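## Task

Scene 1: set the tray down so all of it rests on the wall-mounted shelf. Neither the tray nor any dish may drop freely by more than a few centimetres. At the end the risers must still be where they started and every item must sit where it started on the tray. The arms must release the tray and back away, and the result has to stay in place without any robot supporting it.

## Robot and tools

ROBOTS. There are four identical i2rt Big YAM arms, arm1 to arm4. Each has six revolute joints, a two-finger gripper and a wrist camera. Their feet are fixed in the scene frame (metres; heading in degrees measured counter-clockwise from +x): arm1 (-0.66, -1.56, 1.01) heading +89; arm2 (+0.89, -1.22, 1.03) heading -179; arm3 (-1.67, -0.75, 0.96) heading -1; arm4 (-0.26, -0.75, 0.95) heading -90. Each hand reaches roughly 1.0 m from its joint1 axis. A fixed room camera, cam_high, is also available.

FRAME. There is one shared scene frame, with its origin on the floor and +z up. The hand point lies midway between the fingertips. The hand's z axis runs along the fingers, and the fingers open along its y axis.

JOINTS. All values are absolute targets, never offsets. Ranges, with the tolerance counted as arrived:
- joint1_rad: -2.879 to 2.879 (±0.045). Yaw about the foot; positive is counter-clockwise seen from above; 0 points along the foot's heading.
- joint2_rad: 0 to 3.141 (±0.14). Shoulder; 0 has the upper arm lying roughly level and pointing back; increasing raises it and then brings it forward.
- joint3_rad: 0 to 3.019 (±0.09). Elbow; 0 is fully folded; increasing opens it.
- joint4_rad: -1.692 to 1.57 (±0.055). Wrist pitch; positive tilts the fingers up.
- joint5_rad: -1.57 to 1.57 (±0.03). Sideways wrist swing; positive goes to the arm's right.
- joint6_rad: -2.094 to 2.094 (±0.035). Hand roll; positive is clockwise viewed from behind the hand.
- gripper_m: 0 to 0.093 (±0.003). Fingertip gap in metres; each pad can squeeze with about 50 to 62 N, and some grippers manage less.
The joints move at different speeds, so the hand may swing along a wide path between postures. With joints 1 and 6 at 0 and the hand level and pointing forward, the camera sits above the hand and looks toward the fingertips.

TOOLS.
- execute_actions: the argument "actions" is a list holding either one action or none. An action is an object keyed by arm name ("arm1" to "arm4"). Each arm entry holds "joints", which maps joint names to absolute targets (radians, or metres for gripper_m). The arms named in the action all start at the same moment and may finish at different times. A single action runs for at most 15 s. A joint or arm you leave out keeps working toward whatever it was last told. The optional "cameras" argument takes names from arm1_cam_wrist, arm2_cam_wrist, arm3_cam_wrist, arm4_cam_wrist, cam_high or "all". Omitting it, or passing null or ["all"], returns every camera; [] returns none. The "pictures" line gives the order of the images. An empty list only reports state and images. If any key or value is invalid, the whole call is rejected and nothing moves.
- wait: "seconds" is 0 to 10. The robots continue with their current commands.
- zoom_image: "camera" plus "region" [x0, y0, x1, y1] in pixels, with the origin at the top-left, at most 504x504. It works only on the latest full image.
- read_manual: returns the licence texts only.
- finished_scene: "scene" is 1 or 2. It ends that scene for good and reports success.

RESULT LINES. joint_status tells how each commanded joint finished:
- "off_target": the joint stopped short and may still be pushing.
- "contact_stop" or "time_out": the joint now holds where it stopped. After a time_out it may instead keep a nearby target and keep pushing.
- "not_followed", with "joint command not followed" and a "cause:" line: the self- and inter-arm collision check blocked that arm's joint targets. The gripper part of the command still runs. Blocked targets may be retried by themselves later.
on_its_own lists activity you did not command in this call; "held at" gives the held target, not the current position. To relieve a joint that is straining, send it its reported position. A loaded joint that stops holding will sag. Tiny target changes may not move anything. When a call reports a stop, the later motion calls in the same reply are skipped.

CAMERAS. Calibration is given per camera as K, D and T_world_to_cam (scene to camera). Wrist cameras are fisheye 504x504; cam_high is pinhole+radial 896x504. Poses can be off by a few degrees or millimetres, and wrist poses also inherit joint reading errors.

SAFETY. These arms do not stop when they touch something and can push hard. Two arms pressing hard against each other ends the run in failure, and a hard collision may do the same. The collision check can react too late and does not cover fingers, gripper housings or wrist cameras. No state line reports robot-to-robot contact. Keep everything inside the work area and off the floor. Lower the tray gently so nothing drops. Occasionally an outside nudge hits loose objects. Sustained pushing or holding a load heats the motors: a MOTOR HOT line appears at 85 °C, and at 100 °C the arm goes limp (OVER-TEMPERATURE FAULT, limit_stop_at_motor_heat) and drops what it carries, so resend the targets afterwards. Some heat carries over into the next scene. The robots keep running while you think.

Each tool is called after "Request:" by a JSON object that holds its "op" and its "data", one argument or row to a line.

## Session

Request:
{"op": "execute_actions", "data": {
  "actions": []
}}

Scene clock: 0.00 s.
arm1.joint_positions: joint1_rad=-1.518 joint2_rad=+0.599 joint3_rad=+1.325 joint4_rad=-1.390 joint5_rad=+0.019 joint6_rad=+0.470 gripper_m=+0.094
arm1.joint_status: not commanded
arm1.hand: x=-0.4319 y=-1.5565 z=+1.5093 quat_wxyz=(-0.425, -0.199, -0.877, -0.100) (m; scene frame)
arm2.joint_positions: joint1_rad=-0.581 joint2_rad=+0.633 joint3_rad=+1.398 joint4_rad=-1.312 joint5_rad=+0.006 joint6_rad=-0.235 gripper_m=+0.094
arm2.joint_status: not commanded
arm2.hand: x=+0.6955 y=-1.0846 z=+1.5809 quat_wxyz=(+0.192, -0.857, +0.146, +0.455) (m; scene frame)
arm3.joint_positions: joint1_rad=+0.104 joint2_rad=+0.521 joint3_rad=+1.406 joint4_rad=-1.212 joint5_rad=-0.275 joint6_rad=-0.267 gripper_m=+0.094
arm3.joint_status: not commanded
arm3.hand: x=-1.4801 y=-0.6951 z=+1.5605 quat_wxyz=(-0.585, +0.215, -0.780, -0.061) (m; scene frame)
arm4.joint_positions: joint1_rad=-0.713 joint2_rad=+0.484 joint3_rad=+1.417 joint4_rad=-1.204 joint5_rad=+0.251 joint6_rad=-0.307 gripper_m=+0.095
arm4.joint_status: not commanded
arm4.hand: x=-0.3992 y=-0.8537 z=+1.5647 quat_wxyz=(-0.064, -0.698, -0.372, +0.609) (m; scene frame)
pictures: arm1_cam_wrist, arm2_cam_wrist, arm3_cam_wrist, arm4_cam_wrist, cam_high
Images, in order (width x height): arm1_cam_wrist 504x504, arm2_cam_wrist 504x504, arm3_cam_wrist 504x504, arm4_cam_wrist 504x504, cam_high 896x504.

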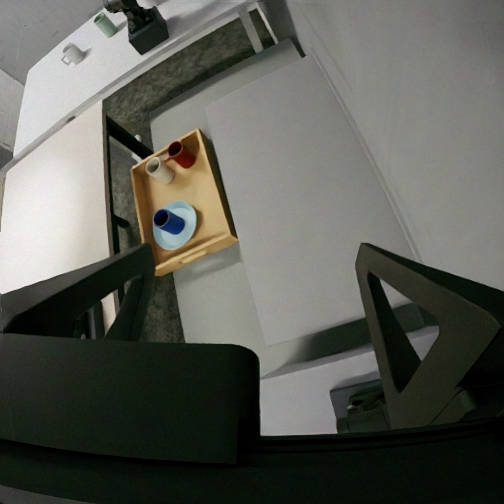

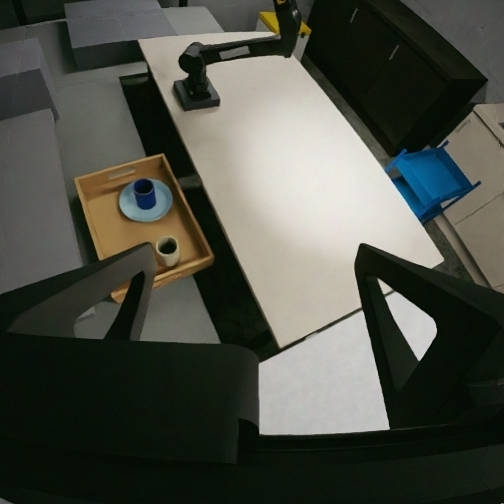

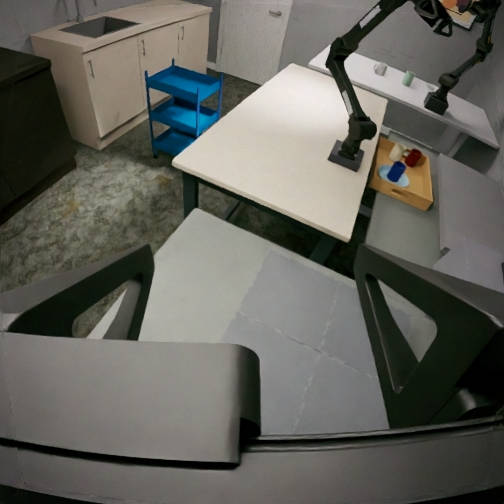

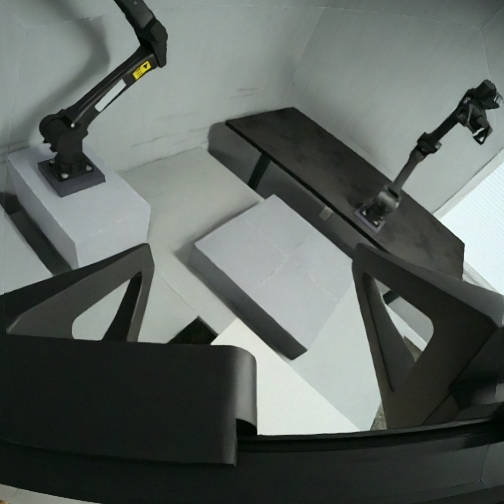

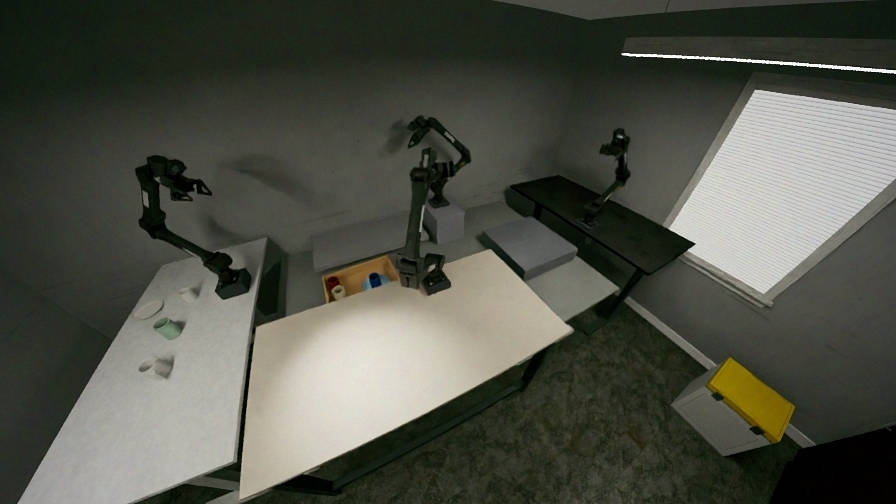

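Request:
{"op": "execute_actions", "data": {
  "actions": [
    {"arm1":{"joints":{"joint1_rad":-0.894,"joint2_rad":2.551,"joint3_rad":2.008,"joint4_rad":-1.028,"joint5_rad":0,"joint6_rad":-0.911}},"arm2":{"joints":{"joint1_rad":-0.225,"joint2_rad":2.185,"joint3_rad":1.132,"joint4_rad":-0.518,"joint5_rad":0,"joint6_rad":-1.778}},"arm4":{"joints":{"joint1_rad":-1.6}}}
  ]
}}

Scene clock: 33.83 s.
arm1.joint_positions: joint1_rad=-0.898 joint2_rad=+2.560 joint3_rad=+1.980 joint4_rad=-1.026 joint5_rad=+0.001 joint6_rad=-0.903 gripper_m=+0.095
arm1.joint_status: all done
arm1.hand: x=-0.1145 y=-1.1444 z=+0.8331 quat_wxyz=(+0.019, +0.702, -0.712, -0.002) (m; scene frame)
arm2.joint_positions: joint1_rad=-0.225 joint2_rad=+2.192 joint3_rad=+1.127 joint4_rad=-0.531 joint5_rad=+0.002 joint6_rad=-1.769 gripper_m=+0.094
arm2.joint_status: all done
arm2.hand: x=+0.4250 y=-1.1159 z=+0.8573 quat_wxyz=(-0.005, -0.711, -0.703, -0.004) (m; scene frame)
arm3.joint_positions: joint1_rad=+0.104 joint2_rad=+0.521 joint3_rad=+1.406 joint4_rad=-1.212 joint5_rad=-0.275 joint6_rad=-0.267 gripper_m=+0.094
arm3.joint_status: not commanded
arm3.hand: x=-1.4801 y=-0.6951 z=+1.5605 quat_wxyz=(-0.585, +0.215, -0.780, -0.061) (m; scene frame)
arm4.joint_positions: joint1_rad=-1.593 joint2_rad=+0.484 joint3_rad=+1.417 joint4_rad=-1.204 joint5_rad=+0.251 joint6_rad=-0.307 gripper_m=+0.095
arm4.joint_status: all done
arm4.hand: x=-0.4268 y=-0.7005 z=+1.5652 quat_wxyz=(+0.198, -0.789, -0.036, +0.581) (m; scene frame)
pictures: arm1_cam_wrist, arm2_cam_wrist, arm3_cam_wrist, arm4_cam_wrist, cam_high
camera_calibration (this result's frames):
arm1_cam_wrist: T_world_to_cam=[[0.9997, -0.0240866, -0.00453632, 0.0843926], [-0.0164883, -0.797836, 0.602649, -1.4122], [-0.018135, -0.602394, -0.797993, 0.0965756], [0, 0, 0, 1]] pos_world=[-0.105901, -1.06649, 0.92851]
arm2_cam_wrist: T_world_to_cam=[[-0.999664, 0.0135177, -0.0221374, 0.462383], [-0.0018546, 0.81403, 0.58082, 0.414762], [0.0258719, 0.580665, -0.813731, 1.4579], [0, 0, 0, 1]] pos_world=[0.425278, -1.19043, 0.955669]
arm4_cam_wrist: T_world_to_cam=[[0.154711, 0.924551, 0.348239, 0.173001], [0.816425, 0.0788468, -0.572044, 1.30316], [-0.556341, 0.372812, -0.742627, 1.30663], [0, 0, 0, 1]] pos_world=[-0.363765, -0.749826, 1.65556]
Images, in order (width x height): arm1_cam_wrist 504x504, arm2_cam_wrist 504x504, arm3_cam_wrist 504x504, arm4_cam_wrist 504x504, cam_high 896x504.

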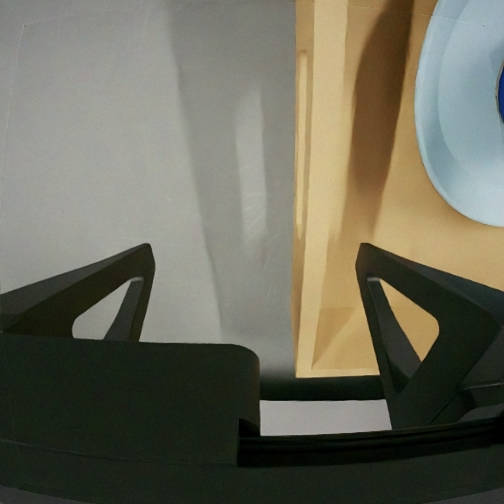

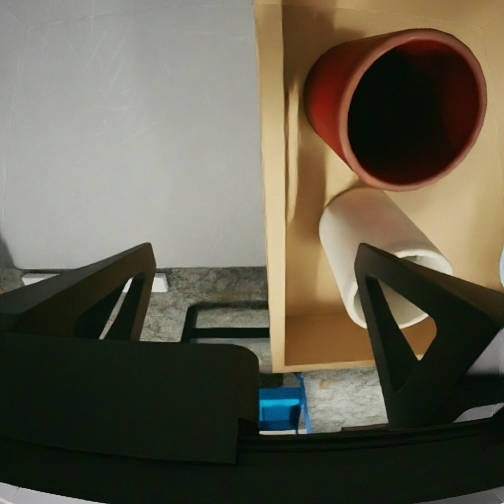

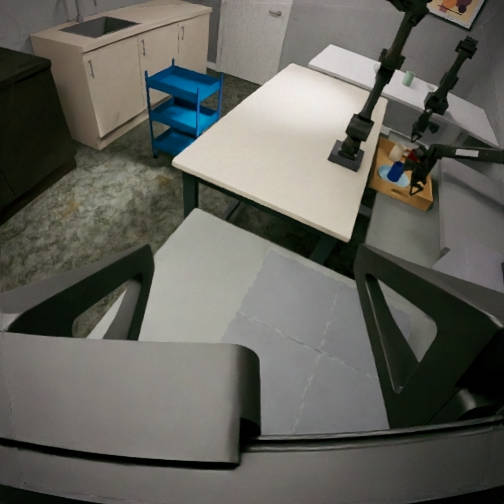

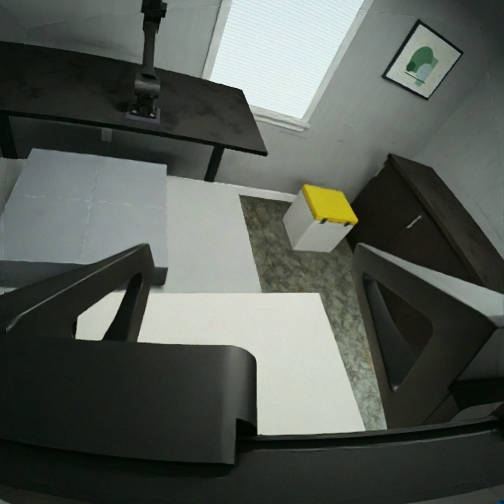

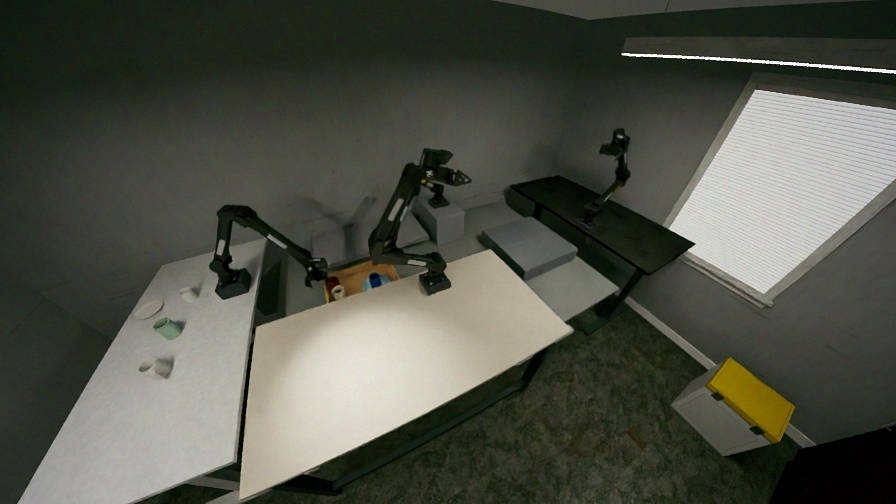

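Request:
{"op": "execute_actions", "data": {
  "actions": [
    {"arm1":{"joints":{"joint1_rad":-0.916,"joint2_rad":2.908,"joint3_rad":2.358,"joint4_rad":-1.021,"joint6_rad":-0.934}},"arm2":{"joints":{"gripper_m":0.055,"joint2_rad":2.44,"joint3_rad":1.25,"joint4_rad":-0.38}}}
  ],
  "cameras": ["arm1_cam_wrist","arm2_cam_wrist"]
}}

Scene clock: 43.03 s.
arm1.joint_positions: joint1_rad=-0.901 joint2_rad=+2.838 joint3_rad=+2.360 joint4_rad=-1.026 joint5_rad=+0.003 joint6_rad=-0.929 gripper_m=+0.095
arm1.joint_status: all done
arm1.hand: x=-0.0553 y=-1.1028 z=+0.7638 quat_wxyz=(-0.032, +0.709, -0.704, +0.006) (m; scene frame)
arm2.joint_positions: joint1_rad=-0.222 joint2_rad=+2.388 joint3_rad=+1.262 joint4_rad=-0.369 joint5_rad=-0.004 joint6_rad=-1.775 gripper_m=+0.055
arm2.joint_status: all done
arm2.hand: x=+0.3739 y=-1.1080 z=+0.7886 quat_wxyz=(+0.035, -0.707, -0.706, +0.027) (m; scene frame)
arm3.joint_positions: joint1_rad=+0.104 joint2_rad=+0.521 joint3_rad=+1.406 joint4_rad=-1.212 joint5_rad=-0.275 joint6_rad=-0.267 gripper_m=+0.094
arm3.joint_status: not commanded
arm3.hand: x=-1.4801 y=-0.6951 z=+1.5605 quat_wxyz=(-0.585, +0.215, -0.780, -0.061) (m; scene frame)
arm4.joint_positions: joint1_rad=-1.593 joint2_rad=+0.484 joint3_rad=+1.417 joint4_rad=-1.204 joint5_rad=+0.251 joint6_rad=-0.307 gripper_m=+0.095
arm4.joint_status: not commanded
arm4.hand: x=-0.4268 y=-0.7005 z=+1.5652 quat_wxyz=(+0.198, -0.789, -0.036, +0.581) (m; scene frame)
pictures: arm1_cam_wrist, arm2_cam_wrist
camera_calibration (this result's frames):
arm1_cam_wrist: T_world_to_cam=[[0.997009, -0.00350286, 0.0772041, -0.0140307], [-0.0456305, -0.832941, 0.551477, -1.33754], [0.0623747, -0.553351, -0.83061, 0.150848], [0, 0, 0, 1]] pos_world=[-0.0564527, -1.03067, 0.863999]
arm2_cam_wrist: T_world_to_cam=[[-0.996991, 0.00433694, 0.0773963, 0.319995], [0.0493274, 0.805697, 0.59027, 0.412307], [-0.0597981, 0.592311, -0.803487, 1.4356], [0, 0, 0, 1]] pos_world=[0.384541, -1.1839, 0.885346]
Images, in order (width x height): arm1_cam_wrist 504x504, arm2_cam_wrist 504x504.

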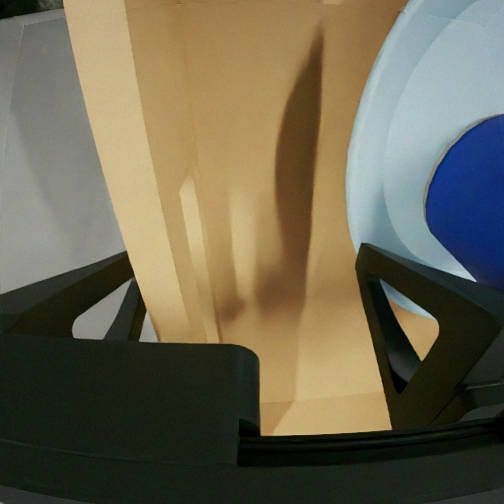

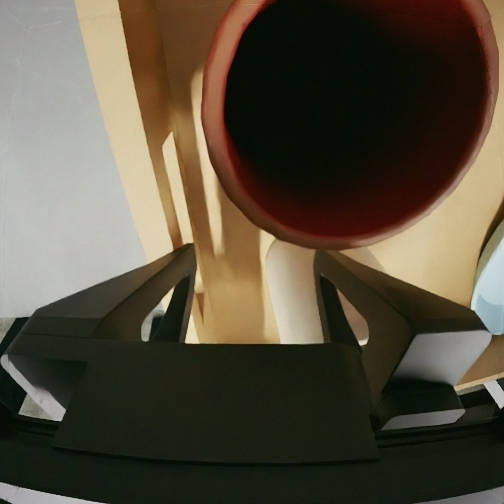

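Request:
{"op": "execute_actions", "data": {
  "actions": [],
  "cameras": ["arm1_cam_wrist","arm2_cam_wrist","arm3_cam_wrist"]
}}

Scene clock: 44.70 s.
arm1.joint_positions: joint1_rad=-0.901 joint2_rad=+2.838 joint3_rad=+2.360 joint4_rad=-1.026 joint5_rad=+0.003 joint6_rad=-0.929 gripper_m=+0.095
arm1.joint_status: all done
arm1.hand: x=-0.0553 y=-1.1028 z=+0.7638 quat_wxyz=(-0.032, +0.709, -0.704, +0.006) (m; scene frame)
arm2.joint_positions: joint1_rad=-0.222 joint2_rad=+2.388 joint3_rad=+1.262 joint4_rad=-0.369 joint5_rad=-0.004 joint6_rad=-1.775 gripper_m=+0.055
arm2.joint_status: all done
arm2.hand: x=+0.3739 y=-1.1080 z=+0.7886 quat_wxyz=(+0.035, -0.707, -0.706, +0.027) (m; scene frame)
arm3.joint_positions: joint1_rad=+0.104 joint2_rad=+0.521 joint3_rad=+1.406 joint4_rad=-1.212 joint5_rad=-0.275 joint6_rad=-0.267 gripper_m=+0.094
arm3.joint_status: not commanded
arm3.hand: x=-1.4801 y=-0.6951 z=+1.5605 quat_wxyz=(-0.585, +0.215, -0.780, -0.061) (m; scene frame)
arm4.joint_positions: joint1_rad=-1.593 joint2_rad=+0.484 joint3_rad=+1.417 joint4_rad=-1.204 joint5_rad=+0.251 joint6_rad=-0.307 gripper_m=+0.095
arm4.joint_status: not commanded
arm4.hand: x=-0.4268 y=-0.7005 z=+1.5652 quat_wxyz=(+0.198, -0.789, -0.036, +0.581) (m; scene frame)
pictures: arm1_cam_wrist, arm2_cam_wrist, arm3_cam_wrist
camera_calibration (this result's frames):
arm1_cam_wrist: T_world_to_cam=[[0.997009, -0.00350286, 0.0772041, -0.0140307], [-0.0456305, -0.832941, 0.551477, -1.33754], [0.0623747, -0.553351, -0.83061, 0.150848], [0, 0, 0, 1]] pos_world=[-0.0564527, -1.03067, 0.863999]
arm2_cam_wrist: T_world_to_cam=[[-0.996991, 0.00433694, 0.0773963, 0.319995], [0.0493274, 0.805697, 0.59027, 0.412307], [-0.0597981, 0.592311, -0.803487, 1.4356], [0, 0, 0, 1]] pos_world=[0.384541, -1.1839, 0.885346]
Images, in order (width x height): arm1_cam_wrist 504x504, arm2_cam_wrist 504x504, arm3_cam_wrist 504x504.

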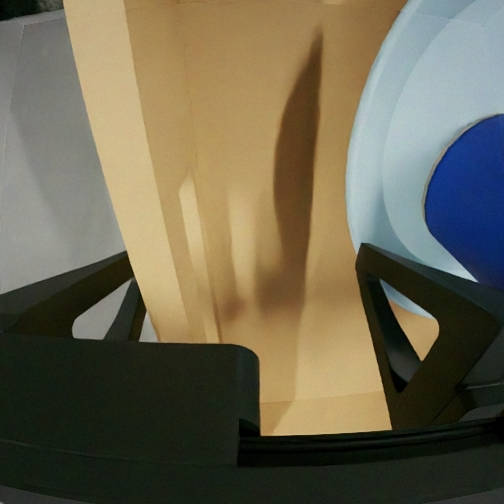

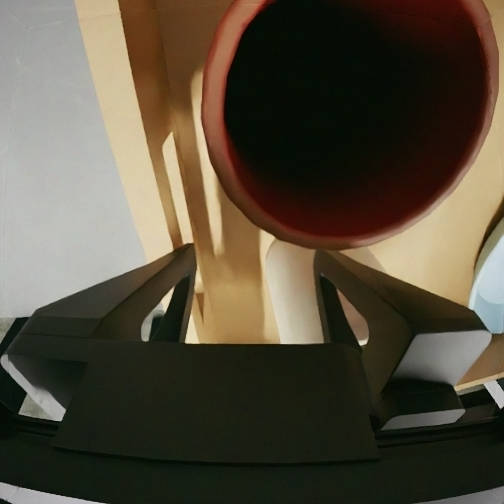

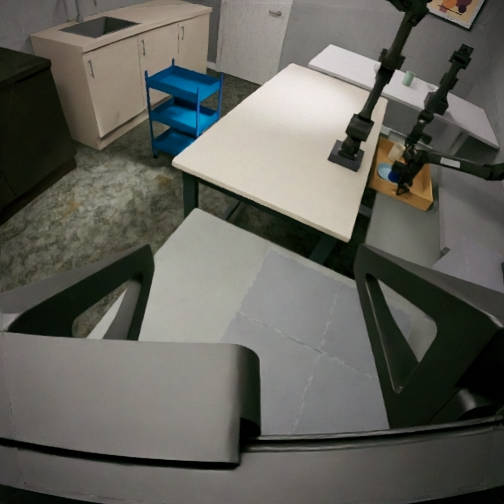

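Request:
{"op": "execute_actions", "data": {
  "actions": [
    {"arm1":{"joints":{"joint2_rad":2.775,"joint3_rad":2.22,"joint4_rad":-1.01}},"arm2":{"joints":{"joint2_rad":2.28,"joint3_rad":1.176,"joint4_rad":-0.467}}}
  ],
  "cameras": ["arm1_cam_wrist","arm2_cam_wrist"]
}}

Scene clock: 51.90 s.
arm1.joint_positions: joint1_rad=-0.902 joint2_rad=+2.788 joint3_rad=+2.215 joint4_rad=-1.011 joint5_rad=+0.002 joint6_rad=-0.930 gripper_m=+0.095
arm1.joint_status: all done
arm1.hand: x=-0.0878 y=-1.1276 z=+0.7512 quat_wxyz=(+0.008, +0.710, -0.704, -0.001) (m; scene frame)
arm2.joint_positions: joint1_rad=-0.222 joint2_rad=+2.293 joint3_rad=+1.179 joint4_rad=-0.456 joint5_rad=-0.003 joint6_rad=-1.775 gripper_m=+0.055
arm2.joint_status: all done
arm2.hand: x=+0.4088 y=-1.1151 z=+0.8196 quat_wxyz=(+0.004, -0.708, -0.707, +0.006) (m; scene frame)
arm3.joint_positions: joint1_rad=+0.104 joint2_rad=+0.521 joint3_rad=+1.406 joint4_rad=-1.212 joint5_rad=-0.275 joint6_rad=-0.267 gripper_m=+0.094
arm3.joint_status: not commanded
arm3.hand: x=-1.4801 y=-0.6951 z=+1.5605 quat_wxyz=(-0.585, +0.215, -0.780, -0.061) (m; scene frame)
arm4.joint_positions: joint1_rad=-1.593 joint2_rad=+0.484 joint3_rad=+1.417 joint4_rad=-1.204 joint5_rad=+0.251 joint6_rad=-0.307 gripper_m=+0.095
arm4.joint_status: not commanded
arm4.hand: x=-0.4268 y=-0.7005 z=+1.5652 quat_wxyz=(+0.198, -0.789, -0.036, +0.581) (m; scene frame)
pictures: arm1_cam_wrist, arm2_cam_wrist
camera_calibration (this result's frames):
arm1_cam_wrist: T_world_to_cam=[[0.999917, -0.000872879, 0.0128555, 0.0708135], [-0.00831661, -0.805776, 0.592162, -1.34931], [0.0098418, -0.59222, -0.805716, 0.0615624], [0, 0, 0, 1]] pos_world=[-0.0826351, -1.05072, 0.847699]
arm2_cam_wrist: T_world_to_cam=[[-0.999982, 0.00404219, 0.00436223, 0.413246], [0.00582427, 0.813958, 0.580895, 0.432655], [-0.00120258, 0.58091, -0.813967, 1.43865], [0, 0, 0, 1]] pos_world=[0.412449, -1.18956, 0.917887]
Images, in order (width x height): arm1_cam_wrist 504x504, arm2_cam_wrist 504x504.

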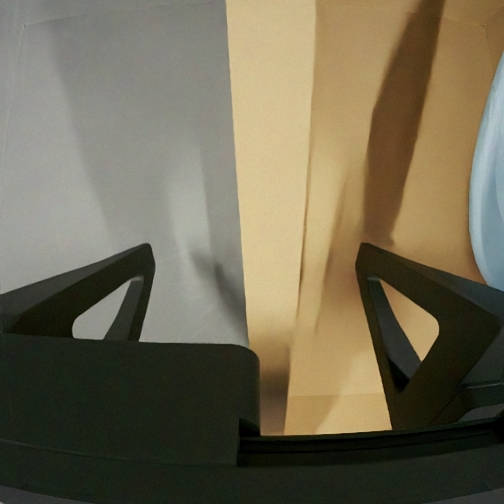

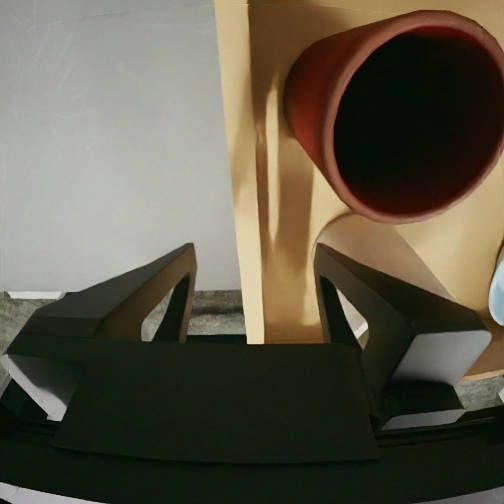

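Request:
{"op": "execute_actions", "data": {
  "actions": [
    {"arm1":{"joints":{"gripper_m":0.04}},"arm2":{"joints":{"gripper_m":0.045,"joint2_rad":2.438,"joint3_rad":1.2,"joint4_rad":-0.341}}}
  ],
  "cameras": ["arm1_cam_wrist","arm2_cam_wrist"]
}}

Scene clock: 56.97 s.
arm1.joint_positions: joint1_rad=-0.902 joint2_rad=+2.788 joint3_rad=+2.215 joint4_rad=-1.011 joint5_rad=+0.002 joint6_rad=-0.930 gripper_m=+0.040
arm1.joint_status: all done
arm1.hand: x=-0.0878 y=-1.1276 z=+0.7512 quat_wxyz=(+0.008, +0.710, -0.704, -0.001) (m; scene frame)
arm2.joint_positions: joint1_rad=-0.222 joint2_rad=+2.436 joint3_rad=+1.189 joint4_rad=-0.344 joint5_rad=-0.004 joint6_rad=-1.778 gripper_m=+0.045
arm2.joint_status: all done
arm2.hand: x=+0.4291 y=-1.1195 z=+0.7544 quat_wxyz=(-0.005, -0.707, -0.708, +0.000) (m; scene frame)
arm3.joint_positions: joint1_rad=+0.104 joint2_rad=+0.521 joint3_rad=+1.406 joint4_rad=-1.212 joint5_rad=-0.275 joint6_rad=-0.267 gripper_m=+0.094
arm3.joint_status: not commanded
arm3.hand: x=-1.4801 y=-0.6951 z=+1.5605 quat_wxyz=(-0.585, +0.215, -0.780, -0.061) (m; scene frame)
arm4.joint_positions: joint1_rad=-1.593 joint2_rad=+0.484 joint3_rad=+1.417 joint4_rad=-1.204 joint5_rad=+0.251 joint6_rad=-0.307 gripper_m=+0.095
arm4.joint_status: not commanded
arm4.hand: x=-0.4268 y=-0.7005 z=+1.5652 quat_wxyz=(+0.198, -0.789, -0.036, +0.581) (m; scene frame)
pictures: arm1_cam_wrist, arm2_cam_wrist
camera_calibration (this result's frames):
arm1_cam_wrist: T_world_to_cam=[[0.999917, -0.000872879, 0.0128555, 0.0708135], [-0.00831661, -0.805776, 0.592162, -1.34931], [0.0098418, -0.59222, -0.805716, 0.0615624], [0, 0, 0, 1]] pos_world=[-0.0826351, -1.05072, 0.847699]
arm2_cam_wrist: T_world_to_cam=[[-0.999857, 0.0012927, -0.0168425, 0.446683], [-0.00866253, 0.81674, 0.576941, 0.486327], [0.0145017, 0.577004, -0.816612, 1.37911], [0, 0, 0, 1]] pos_world=[0.430832, -1.19353, 0.853137]
Images, in order (width x height): arm1_cam_wrist 504x504, arm2_cam_wrist 504x504.

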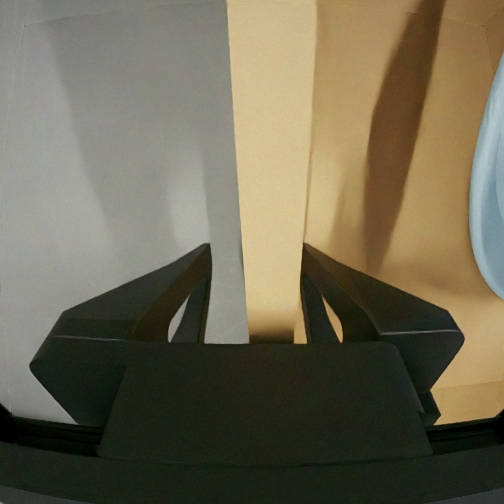

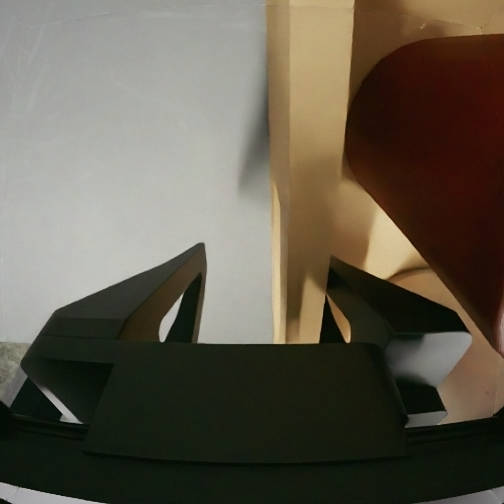

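Request:
{"op": "execute_actions", "data": {
  "actions": [
    {"arm1":{"joints":{"gripper_m":0}},"arm2":{"joints":{"gripper_m":0,"joint3_rad":1.235,"joint2_rad":2.45}}}
  ],
  "cameras": ["arm3_cam_wrist","cam_high"]
}}

Request:
{"op": "zoom_image", "data": {
  "camera": "arm3_cam_wrist",
  "region": [340,110,504,274]
}}

Scene clock: 61.10 s.
arm1.joint_positions: joint1_rad=-0.906 joint2_rad=+2.788 joint3_rad=+2.215 joint4_rad=-0.994 joint5_rad=+0.001 joint6_rad=-0.940 gripper_m=+0.011
arm1.joint_status: gripper_m off_target (ended at +0.011, target +0.000)
arm1.hand: x=-0.0826 y=-1.1276 z=+0.7511 quat_wxyz=(-0.001, +0.712, -0.702, +0.000) (m; scene frame)
arm2.joint_positions: joint1_rad=-0.221 joint2_rad=+2.437 joint3_rad=+1.216 joint4_rad=-0.338 joint5_rad=-0.002 joint6_rad=-1.819 gripper_m=+0.011
arm2.joint_status: gripper_m off_target (ended at +0.011, target +0.000); the others done
arm2.hand: x=+0.4119 y=-1.1163 z=+0.7575 quat_wxyz=(+0.008, -0.692, -0.722, +0.008) (m; scene frame)
arm3.joint_positions: joint1_rad=+0.104 joint2_rad=+0.521 joint3_rad=+1.406 joint4_rad=-1.212 joint5_rad=-0.275 joint6_rad=-0.267 gripper_m=+0.094
arm3.joint_status: not commanded
arm3.hand: x=-1.4801 y=-0.6951 z=+1.5605 quat_wxyz=(-0.585, +0.215, -0.780, -0.061) (m; scene frame)
arm4.joint_positions: joint1_rad=-1.593 joint2_rad=+0.484 joint3_rad=+1.417 joint4_rad=-1.204 joint5_rad=+0.251 joint6_rad=-0.307 gripper_m=+0.095
arm4.joint_status: not commanded
arm4.hand: x=-0.4268 y=-0.7005 z=+1.5652 quat_wxyz=(+0.198, -0.789, -0.036, +0.581) (m; scene frame)
pictures: arm3_cam_wrist, cam_high
Images, in order (width x height): arm3_cam_wrist 504x504, cam_high 896x504.

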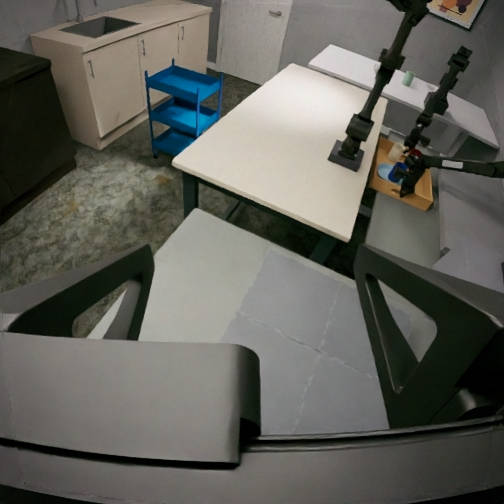

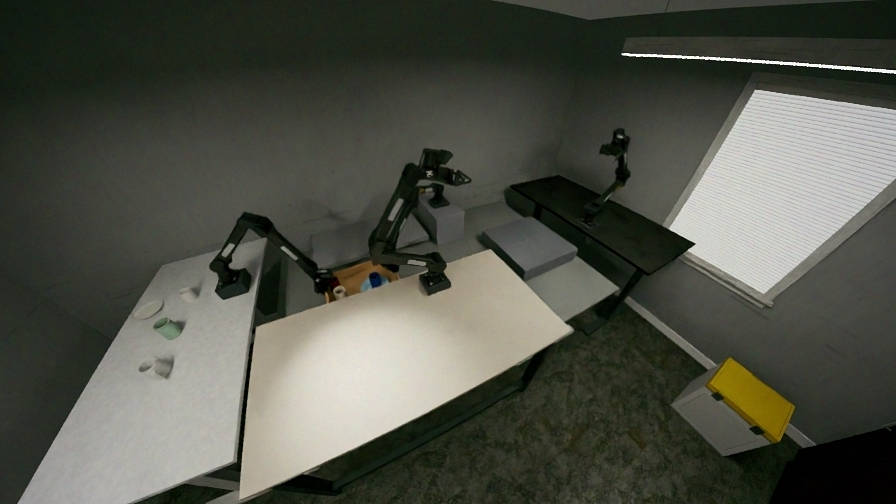

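Region (340, 110, 504, 274) of arm3_cam_wrist's 504x504 image, scaled by 3.073, with more detail than that image has.

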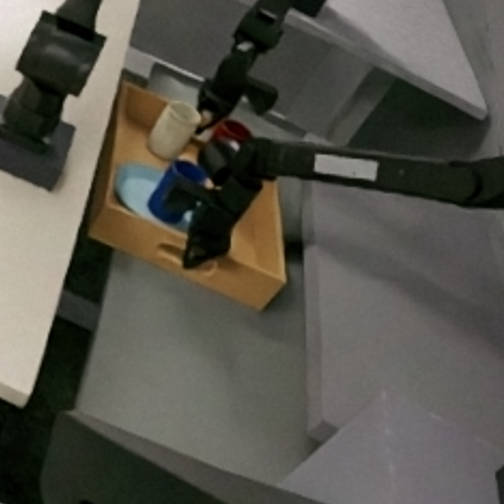

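Request:
{"op": "execute_actions", "data": {
  "actions": [
    {"arm1":{"joints":{"joint2_rad":2.7,"joint3_rad":2.18,"joint4_rad":-1.05}},"arm2":{"joints":{"joint2_rad":2.31,"joint3_rad":1.18,"joint4_rad":-0.435}}}
  ],
  "cameras": []
}}

Request:
{"op": "execute_actions", "data": {
  "actions": [
    {"arm1":{"joints":{"joint2_rad":2.6,"joint3_rad":2.145,"joint4_rad":-1.1}},"arm2":{"joints":{"joint2_rad":2.19,"joint3_rad":1.15,"joint4_rad":-0.525}}}
  ],
  "cameras": []
}}

Request:
{"op": "execute_actions", "data": {
  "actions": [
    {"arm1":{"joints":{"joint2_rad":2.46,"joint3_rad":2.15,"joint4_rad":-1.245}},"arm2":{"joints":{"joint2_rad":1.973,"joint3_rad":1.14,"joint4_rad":-0.734}}}
  ],
  "cameras": ["arm3_cam_wrist","arm2_cam_wrist"]
}}

Request:
{"op": "zoom_image", "data": {
  "camera": "arm3_cam_wrist",
  "region": [340,80,504,244]
}}

Scene clock: 71.83 s.
arm1.joint_positions: joint1_rad=-0.929 joint2_rad=+2.769 joint3_rad=+2.186 joint4_rad=-0.994 joint5_rad=+0.019 joint6_rad=-0.968 gripper_m=+0.011
arm1.joint_status: joint4_rad time_out (moved +0.000 of -0.056); the others done
arm1.on_its_own: joint4_rad reads -0.994 and still pushes toward -1.050 since a time_out
arm1.hand: x=-0.0760 y=-1.1466 z=+0.7551 quat_wxyz=(+0.006, +0.714, -0.700, +0.008) (m; scene frame)
arm2.joint_positions: joint1_rad=-0.205 joint2_rad=+2.421 joint3_rad=+1.205 joint4_rad=-0.374 joint5_rad=-0.014 joint6_rad=-1.819 gripper_m=+0.011
arm2.joint_status: joint4_rad time_out (moved -0.035 of -0.097); the others done
arm2.on_its_own: joint4_rad reads -0.374 and still pushes toward -0.435 since a time_out
arm2.hand: x=+0.4191 y=-1.1275 z=+0.7635 quat_wxyz=(-0.008, -0.686, -0.728, +0.005) (m; scene frame)
arm3.joint_positions: joint1_rad=+0.104 joint2_rad=+0.521 joint3_rad=+1.406 joint4_rad=-1.212 joint5_rad=-0.275 joint6_rad=-0.267 gripper_m=+0.094
arm3.joint_status: not commanded
arm3.hand: x=-1.4801 y=-0.6951 z=+1.5605 quat_wxyz=(-0.585, +0.215, -0.780, -0.061) (m; scene frame)
arm4.joint_positions: joint1_rad=-1.593 joint2_rad=+0.484 joint3_rad=+1.417 joint4_rad=-1.204 joint5_rad=+0.251 joint6_rad=-0.307 gripper_m=+0.095
arm4.joint_status: not commanded
arm4.hand: x=-0.4268 y=-0.7005 z=+1.5652 quat_wxyz=(+0.198, -0.789, -0.036, +0.581) (m; scene frame)
pictures: none
No camera images: the call's "cameras" was empty. Leave "cameras" out to get every camera's image.

not run: a stop came earlier in this reply.

not run: a stop came earlier in this reply.

Region (340, 80, 504, 244) of arm3_cam_wrist's 504x504 image, scaled by 3.073, with more detail than that image has.

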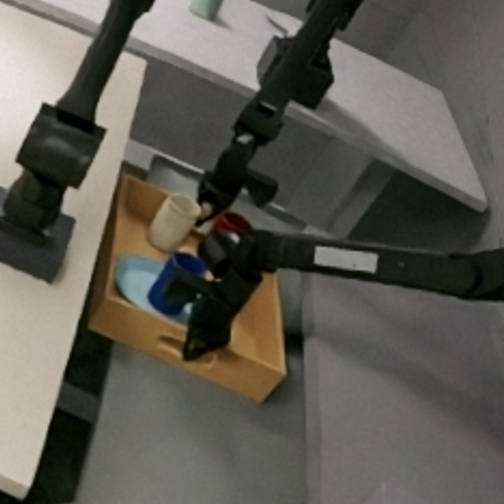

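Request:
{"op": "execute_actions", "data": {
  "actions": [
    {"arm1":{"joints":{"joint2_rad":2.56,"joint3_rad":2.19,"joint4_rad":-1.06}},"arm2":{"joints":{"joint2_rad":2.14,"joint3_rad":1.19,"joint4_rad":-0.47}}}
  ],
  "cameras": ["arm3_cam_wrist","arm2_cam_wrist","arm1_cam_wrist"]
}}

Scene clock: 74.77 s.
arm1.joint_positions: joint1_rad=-0.918 joint2_rad=+2.665 joint3_rad=+2.156 joint4_rad=-1.048 joint5_rad=+0.005 joint6_rad=-0.951 gripper_m=+0.011
arm1.joint_status: all done
arm1.hand: x=-0.0734 y=-1.1327 z=+0.8181 quat_wxyz=(-0.006, +0.711, -0.703, +0.003) (m; scene frame)
arm2.joint_positions: joint1_rad=-0.213 joint2_rad=+2.269 joint3_rad=+1.158 joint4_rad=-0.473 joint5_rad=-0.015 joint6_rad=-1.809 gripper_m=+0.011
arm2.joint_status: all done
arm2.hand: x=+0.4162 y=-1.1229 z=+0.8269 quat_wxyz=(-0.006, -0.693, -0.721, +0.007) (m; scene frame)
arm3.joint_positions: joint1_rad=+0.104 joint2_rad=+0.521 joint3_rad=+1.406 joint4_rad=-1.212 joint5_rad=-0.275 joint6_rad=-0.267 gripper_m=+0.094
arm3.joint_status: not commanded
arm3.hand: x=-1.4801 y=-0.6951 z=+1.5605 quat_wxyz=(-0.585, +0.215, -0.780, -0.061) (m; scene frame)
arm4.joint_positions: joint1_rad=-1.593 joint2_rad=+0.484 joint3_rad=+1.417 joint4_rad=-1.204 joint5_rad=+0.251 joint6_rad=-0.307 gripper_m=+0.095
arm4.joint_status: not commanded
arm4.hand: x=-0.4268 y=-0.7005 z=+1.5652 quat_wxyz=(+0.198, -0.789, -0.036, +0.581) (m; scene frame)
pictures: arm1_cam_wrist, arm2_cam_wrist, arm3_cam_wrist
camera_calibration (this result's frames):
arm1_cam_wrist: T_world_to_cam=[[0.99933, 0.00333278, 0.0364361, 0.0410273], [-0.0184439, -0.814172, 0.580331, -1.39352], [0.0315994, -0.580614, -0.813565, 0.133537], [0, 0, 0, 1]] pos_world=[-0.0709215, -1.05717, 0.915849]
arm2_cam_wrist: T_world_to_cam=[[-0.999265, -0.037647, -0.0071825, 0.383107], [-0.0350469, 0.821736, 0.56879, 0.470472], [-0.0155111, 0.568624, -0.822452, 1.44835], [0, 0, 0, 1]] pos_world=[0.421779, -1.19575, 0.926354]
Images, in order (width x height): arm1_cam_wrist 504x504, arm2_cam_wrist 504x504, arm3_cam_wrist 504x504.

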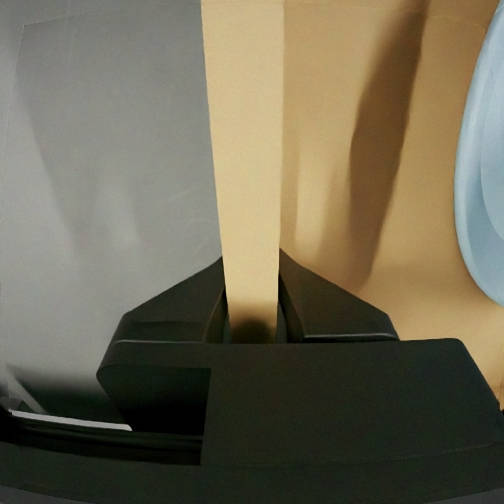

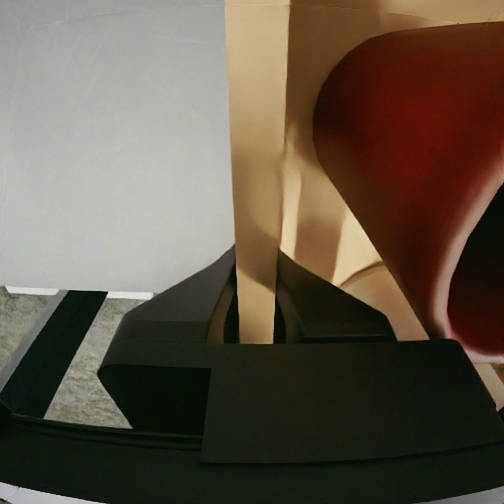

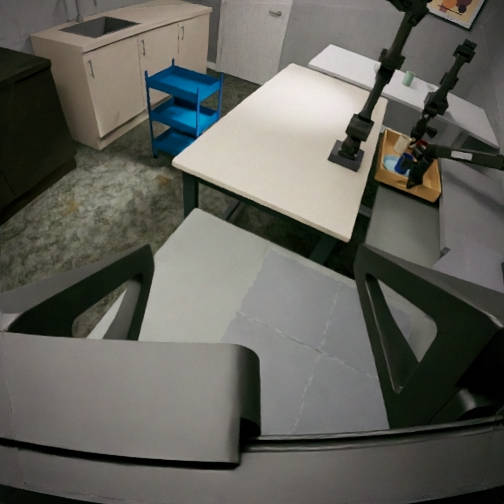

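Request:
{"op": "execute_actions", "data": {
  "actions": [
    {"arm1":{"joints":{"joint2_rad":2.46,"joint3_rad":2.165,"joint4_rad":-1.15}},"arm2":{"joints":{"joint2_rad":1.99,"joint3_rad":1.175,"joint4_rad":-0.61}}}
  ],
  "cameras": []
}}

Request:
{"op": "execute_actions", "data": {
  "actions": [
    {"arm1":{"joints":{"joint2_rad":2.36,"joint3_rad":2.167,"joint4_rad":-1.236}},"arm2":{"joints":{"joint2_rad":1.855,"joint3_rad":1.17,"joint4_rad":-0.734}}}
  ],
  "cameras": []
}}

Request:
{"op": "execute_actions", "data": {
  "actions": [
    {"arm1":{"joints":{"joint1_rad":-1.075,"joint2_rad":2.12,"joint3_rad":1.70,"joint4_rad":-1.014,"joint6_rad":-1.11}},"arm2":{"joints":{"joint1_rad":0.064,"joint6_rad":-1.52}}}
  ],
  "cameras": ["arm3_cam_wrist","cam_high"]
}}

Request:
{"op": "zoom_image", "data": {
  "camera": "arm3_cam_wrist",
  "region": [340,80,504,244]
}}

Scene clock: 91.07 s.
arm1.joint_positions: joint1_rad=-0.917 joint2_rad=+2.554 joint3_rad=+2.130 joint4_rad=-1.136 joint5_rad=+0.008 joint6_rad=-0.953 gripper_m=+0.011
arm1.joint_status: all done
arm1.hand: x=-0.0749 y=-1.1327 z=+0.8865 quat_wxyz=(-0.003, +0.713, -0.702, +0.004) (m; scene frame)
arm2.joint_positions: joint1_rad=-0.214 joint2_rad=+2.110 joint3_rad=+1.139 joint4_rad=-0.615 joint5_rad=-0.017 joint6_rad=-1.808 gripper_m=+0.011
arm2.joint_status: all done
arm2.hand: x=+0.4142 y=-1.1223 z=+0.8977 quat_wxyz=(-0.007, -0.693, -0.721, +0.007) (m; scene frame)
arm3.joint_positions: joint1_rad=+0.104 joint2_rad=+0.521 joint3_rad=+1.406 joint4_rad=-1.212 joint5_rad=-0.275 joint6_rad=-0.267 gripper_m=+0.094
arm3.joint_status: not commanded
arm3.hand: x=-1.4801 y=-0.6951 z=+1.5605 quat_wxyz=(-0.585, +0.215, -0.780, -0.061) (m; scene frame)
arm4.joint_positions: joint1_rad=-1.593 joint2_rad=+0.484 joint3_rad=+1.417 joint4_rad=-1.204 joint5_rad=+0.251 joint6_rad=-0.307 gripper_m=+0.095
arm4.joint_status: not commanded
arm4.hand: x=-0.4268 y=-0.7005 z=+1.5652 quat_wxyz=(+0.198, -0.789, -0.036, +0.581) (m; scene frame)
pictures: none
No camera images: the call's "cameras" was empty. Leave "cameras" out to get every camera's image.

Scene clock: 92.17 s.
arm1.joint_positions: joint1_rad=-0.919 joint2_rad=+2.459 joint3_rad=+2.126 joint4_rad=-1.221 joint5_rad=+0.006 joint6_rad=-0.952 gripper_m=+0.011
arm1.joint_status: all done
arm1.hand: x=-0.0749 y=-1.1348 z=+0.9523 quat_wxyz=(-0.007, +0.711, -0.703, +0.004) (m; scene frame)
arm2.joint_positions: joint1_rad=-0.213 joint2_rad=+1.975 joint3_rad=+1.134 joint4_rad=-0.735 joint5_rad=-0.017 joint6_rad=-1.811 gripper_m=+0.011
arm2.joint_status: all done
arm2.hand: x=+0.4147 y=-1.1227 z=+0.9596 quat_wxyz=(-0.003, -0.692, -0.722, +0.010) (m; scene frame)
arm3.joint_positions: joint1_rad=+0.104 joint2_rad=+0.521 joint3_rad=+1.406 joint4_rad=-1.212 joint5_rad=-0.275 joint6_rad=-0.267 gripper_m=+0.094
arm3.joint_status: not commanded
arm3.hand: x=-1.4801 y=-0.6951 z=+1.5605 quat_wxyz=(-0.585, +0.215, -0.780, -0.061) (m; scene frame)
arm4.joint_positions: joint1_rad=-1.593 joint2_rad=+0.484 joint3_rad=+1.417 joint4_rad=-1.204 joint5_rad=+0.251 joint6_rad=-0.307 gripper_m=+0.095
arm4.joint_status: not commanded
arm4.hand: x=-0.4268 y=-0.7005 z=+1.5652 quat_wxyz=(+0.198, -0.789, -0.036, +0.581) (m; scene frame)
pictures: none
No camera images: the call's "cameras" was empty. Leave "cameras" out to get every camera's image.

Scene clock: 94.63 s.
arm1.joint_positions: joint1_rad=-1.092 joint2_rad=+2.230 joint3_rad=+1.679 joint4_rad=-0.992 joint5_rad=+0.007 joint6_rad=-1.146 gripper_m=+0.011
arm1.joint_status: joint6_rad time_out (moved -0.194 of -0.158); the others done
arm1.on_its_own: joint6_rad reads -1.146 and still pushes toward -1.110 since a time_out
arm1.hand: x=-0.0856 y=-1.2792 z=+0.9488 quat_wxyz=(-0.011, +0.719, -0.695, +0.008) (m; scene frame)
arm2.joint_positions: joint1_rad=+0.071 joint2_rad=+1.975 joint3_rad=+1.122 joint4_rad=-0.712 joint5_rad=-0.015 joint6_rad=-1.538 gripper_m=+0.011
arm2.joint_status: all done
arm2.hand: x=+0.4081 y=-1.2600 z=+0.9569 quat_wxyz=(+0.001, -0.688, -0.726, +0.011) (m; scene frame)
arm3.joint_positions: joint1_rad=+0.104 joint2_rad=+0.521 joint3_rad=+1.406 joint4_rad=-1.212 joint5_rad=-0.275 joint6_rad=-0.267 gripper_m=+0.094
arm3.joint_status: not commanded
arm3.hand: x=-1.4801 y=-0.6951 z=+1.5605 quat_wxyz=(-0.585, +0.215, -0.780, -0.061) (m; scene frame)
arm4.joint_positions: joint1_rad=-1.593 joint2_rad=+0.484 joint3_rad=+1.417 joint4_rad=-1.204 joint5_rad=+0.251 joint6_rad=-0.307 gripper_m=+0.095
arm4.joint_status: not commanded
arm4.hand: x=-0.4268 y=-0.7005 z=+1.5652 quat_wxyz=(+0.198, -0.789, -0.036, +0.581) (m; scene frame)
pictures: arm3_cam_wrist, cam_high
Images, in order (width x height): arm3_cam_wrist 504x504, cam_high 896x504.

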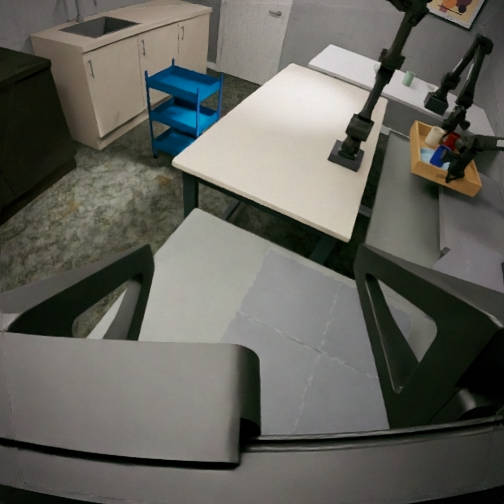

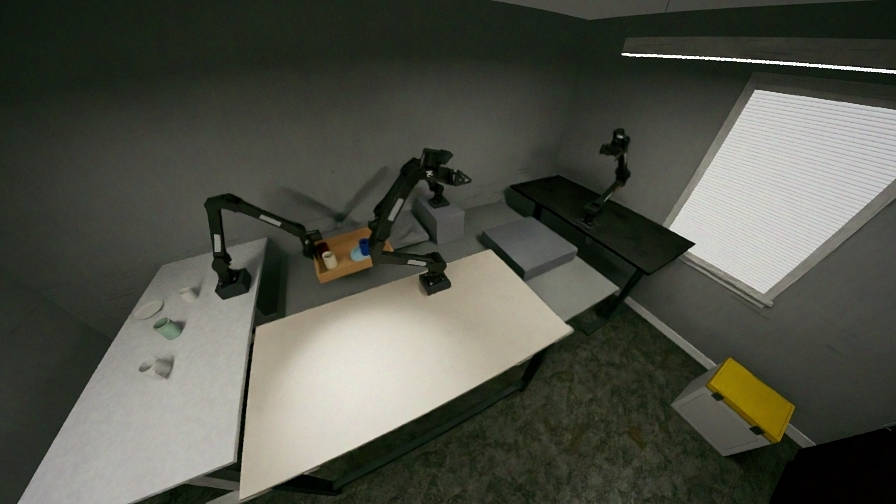

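Region (340, 80, 504, 244) of arm3_cam_wrist's 504x504 image, scaled by 3.073, with more detail than that image has.

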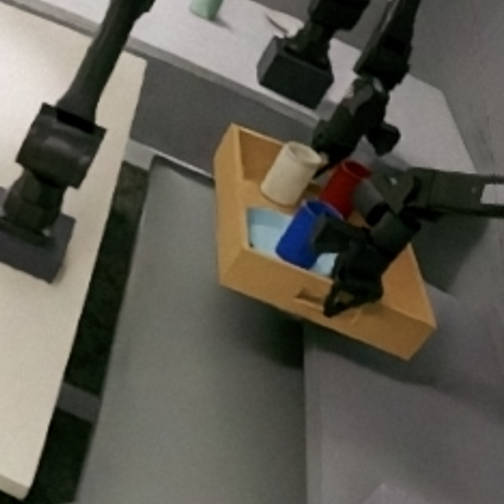

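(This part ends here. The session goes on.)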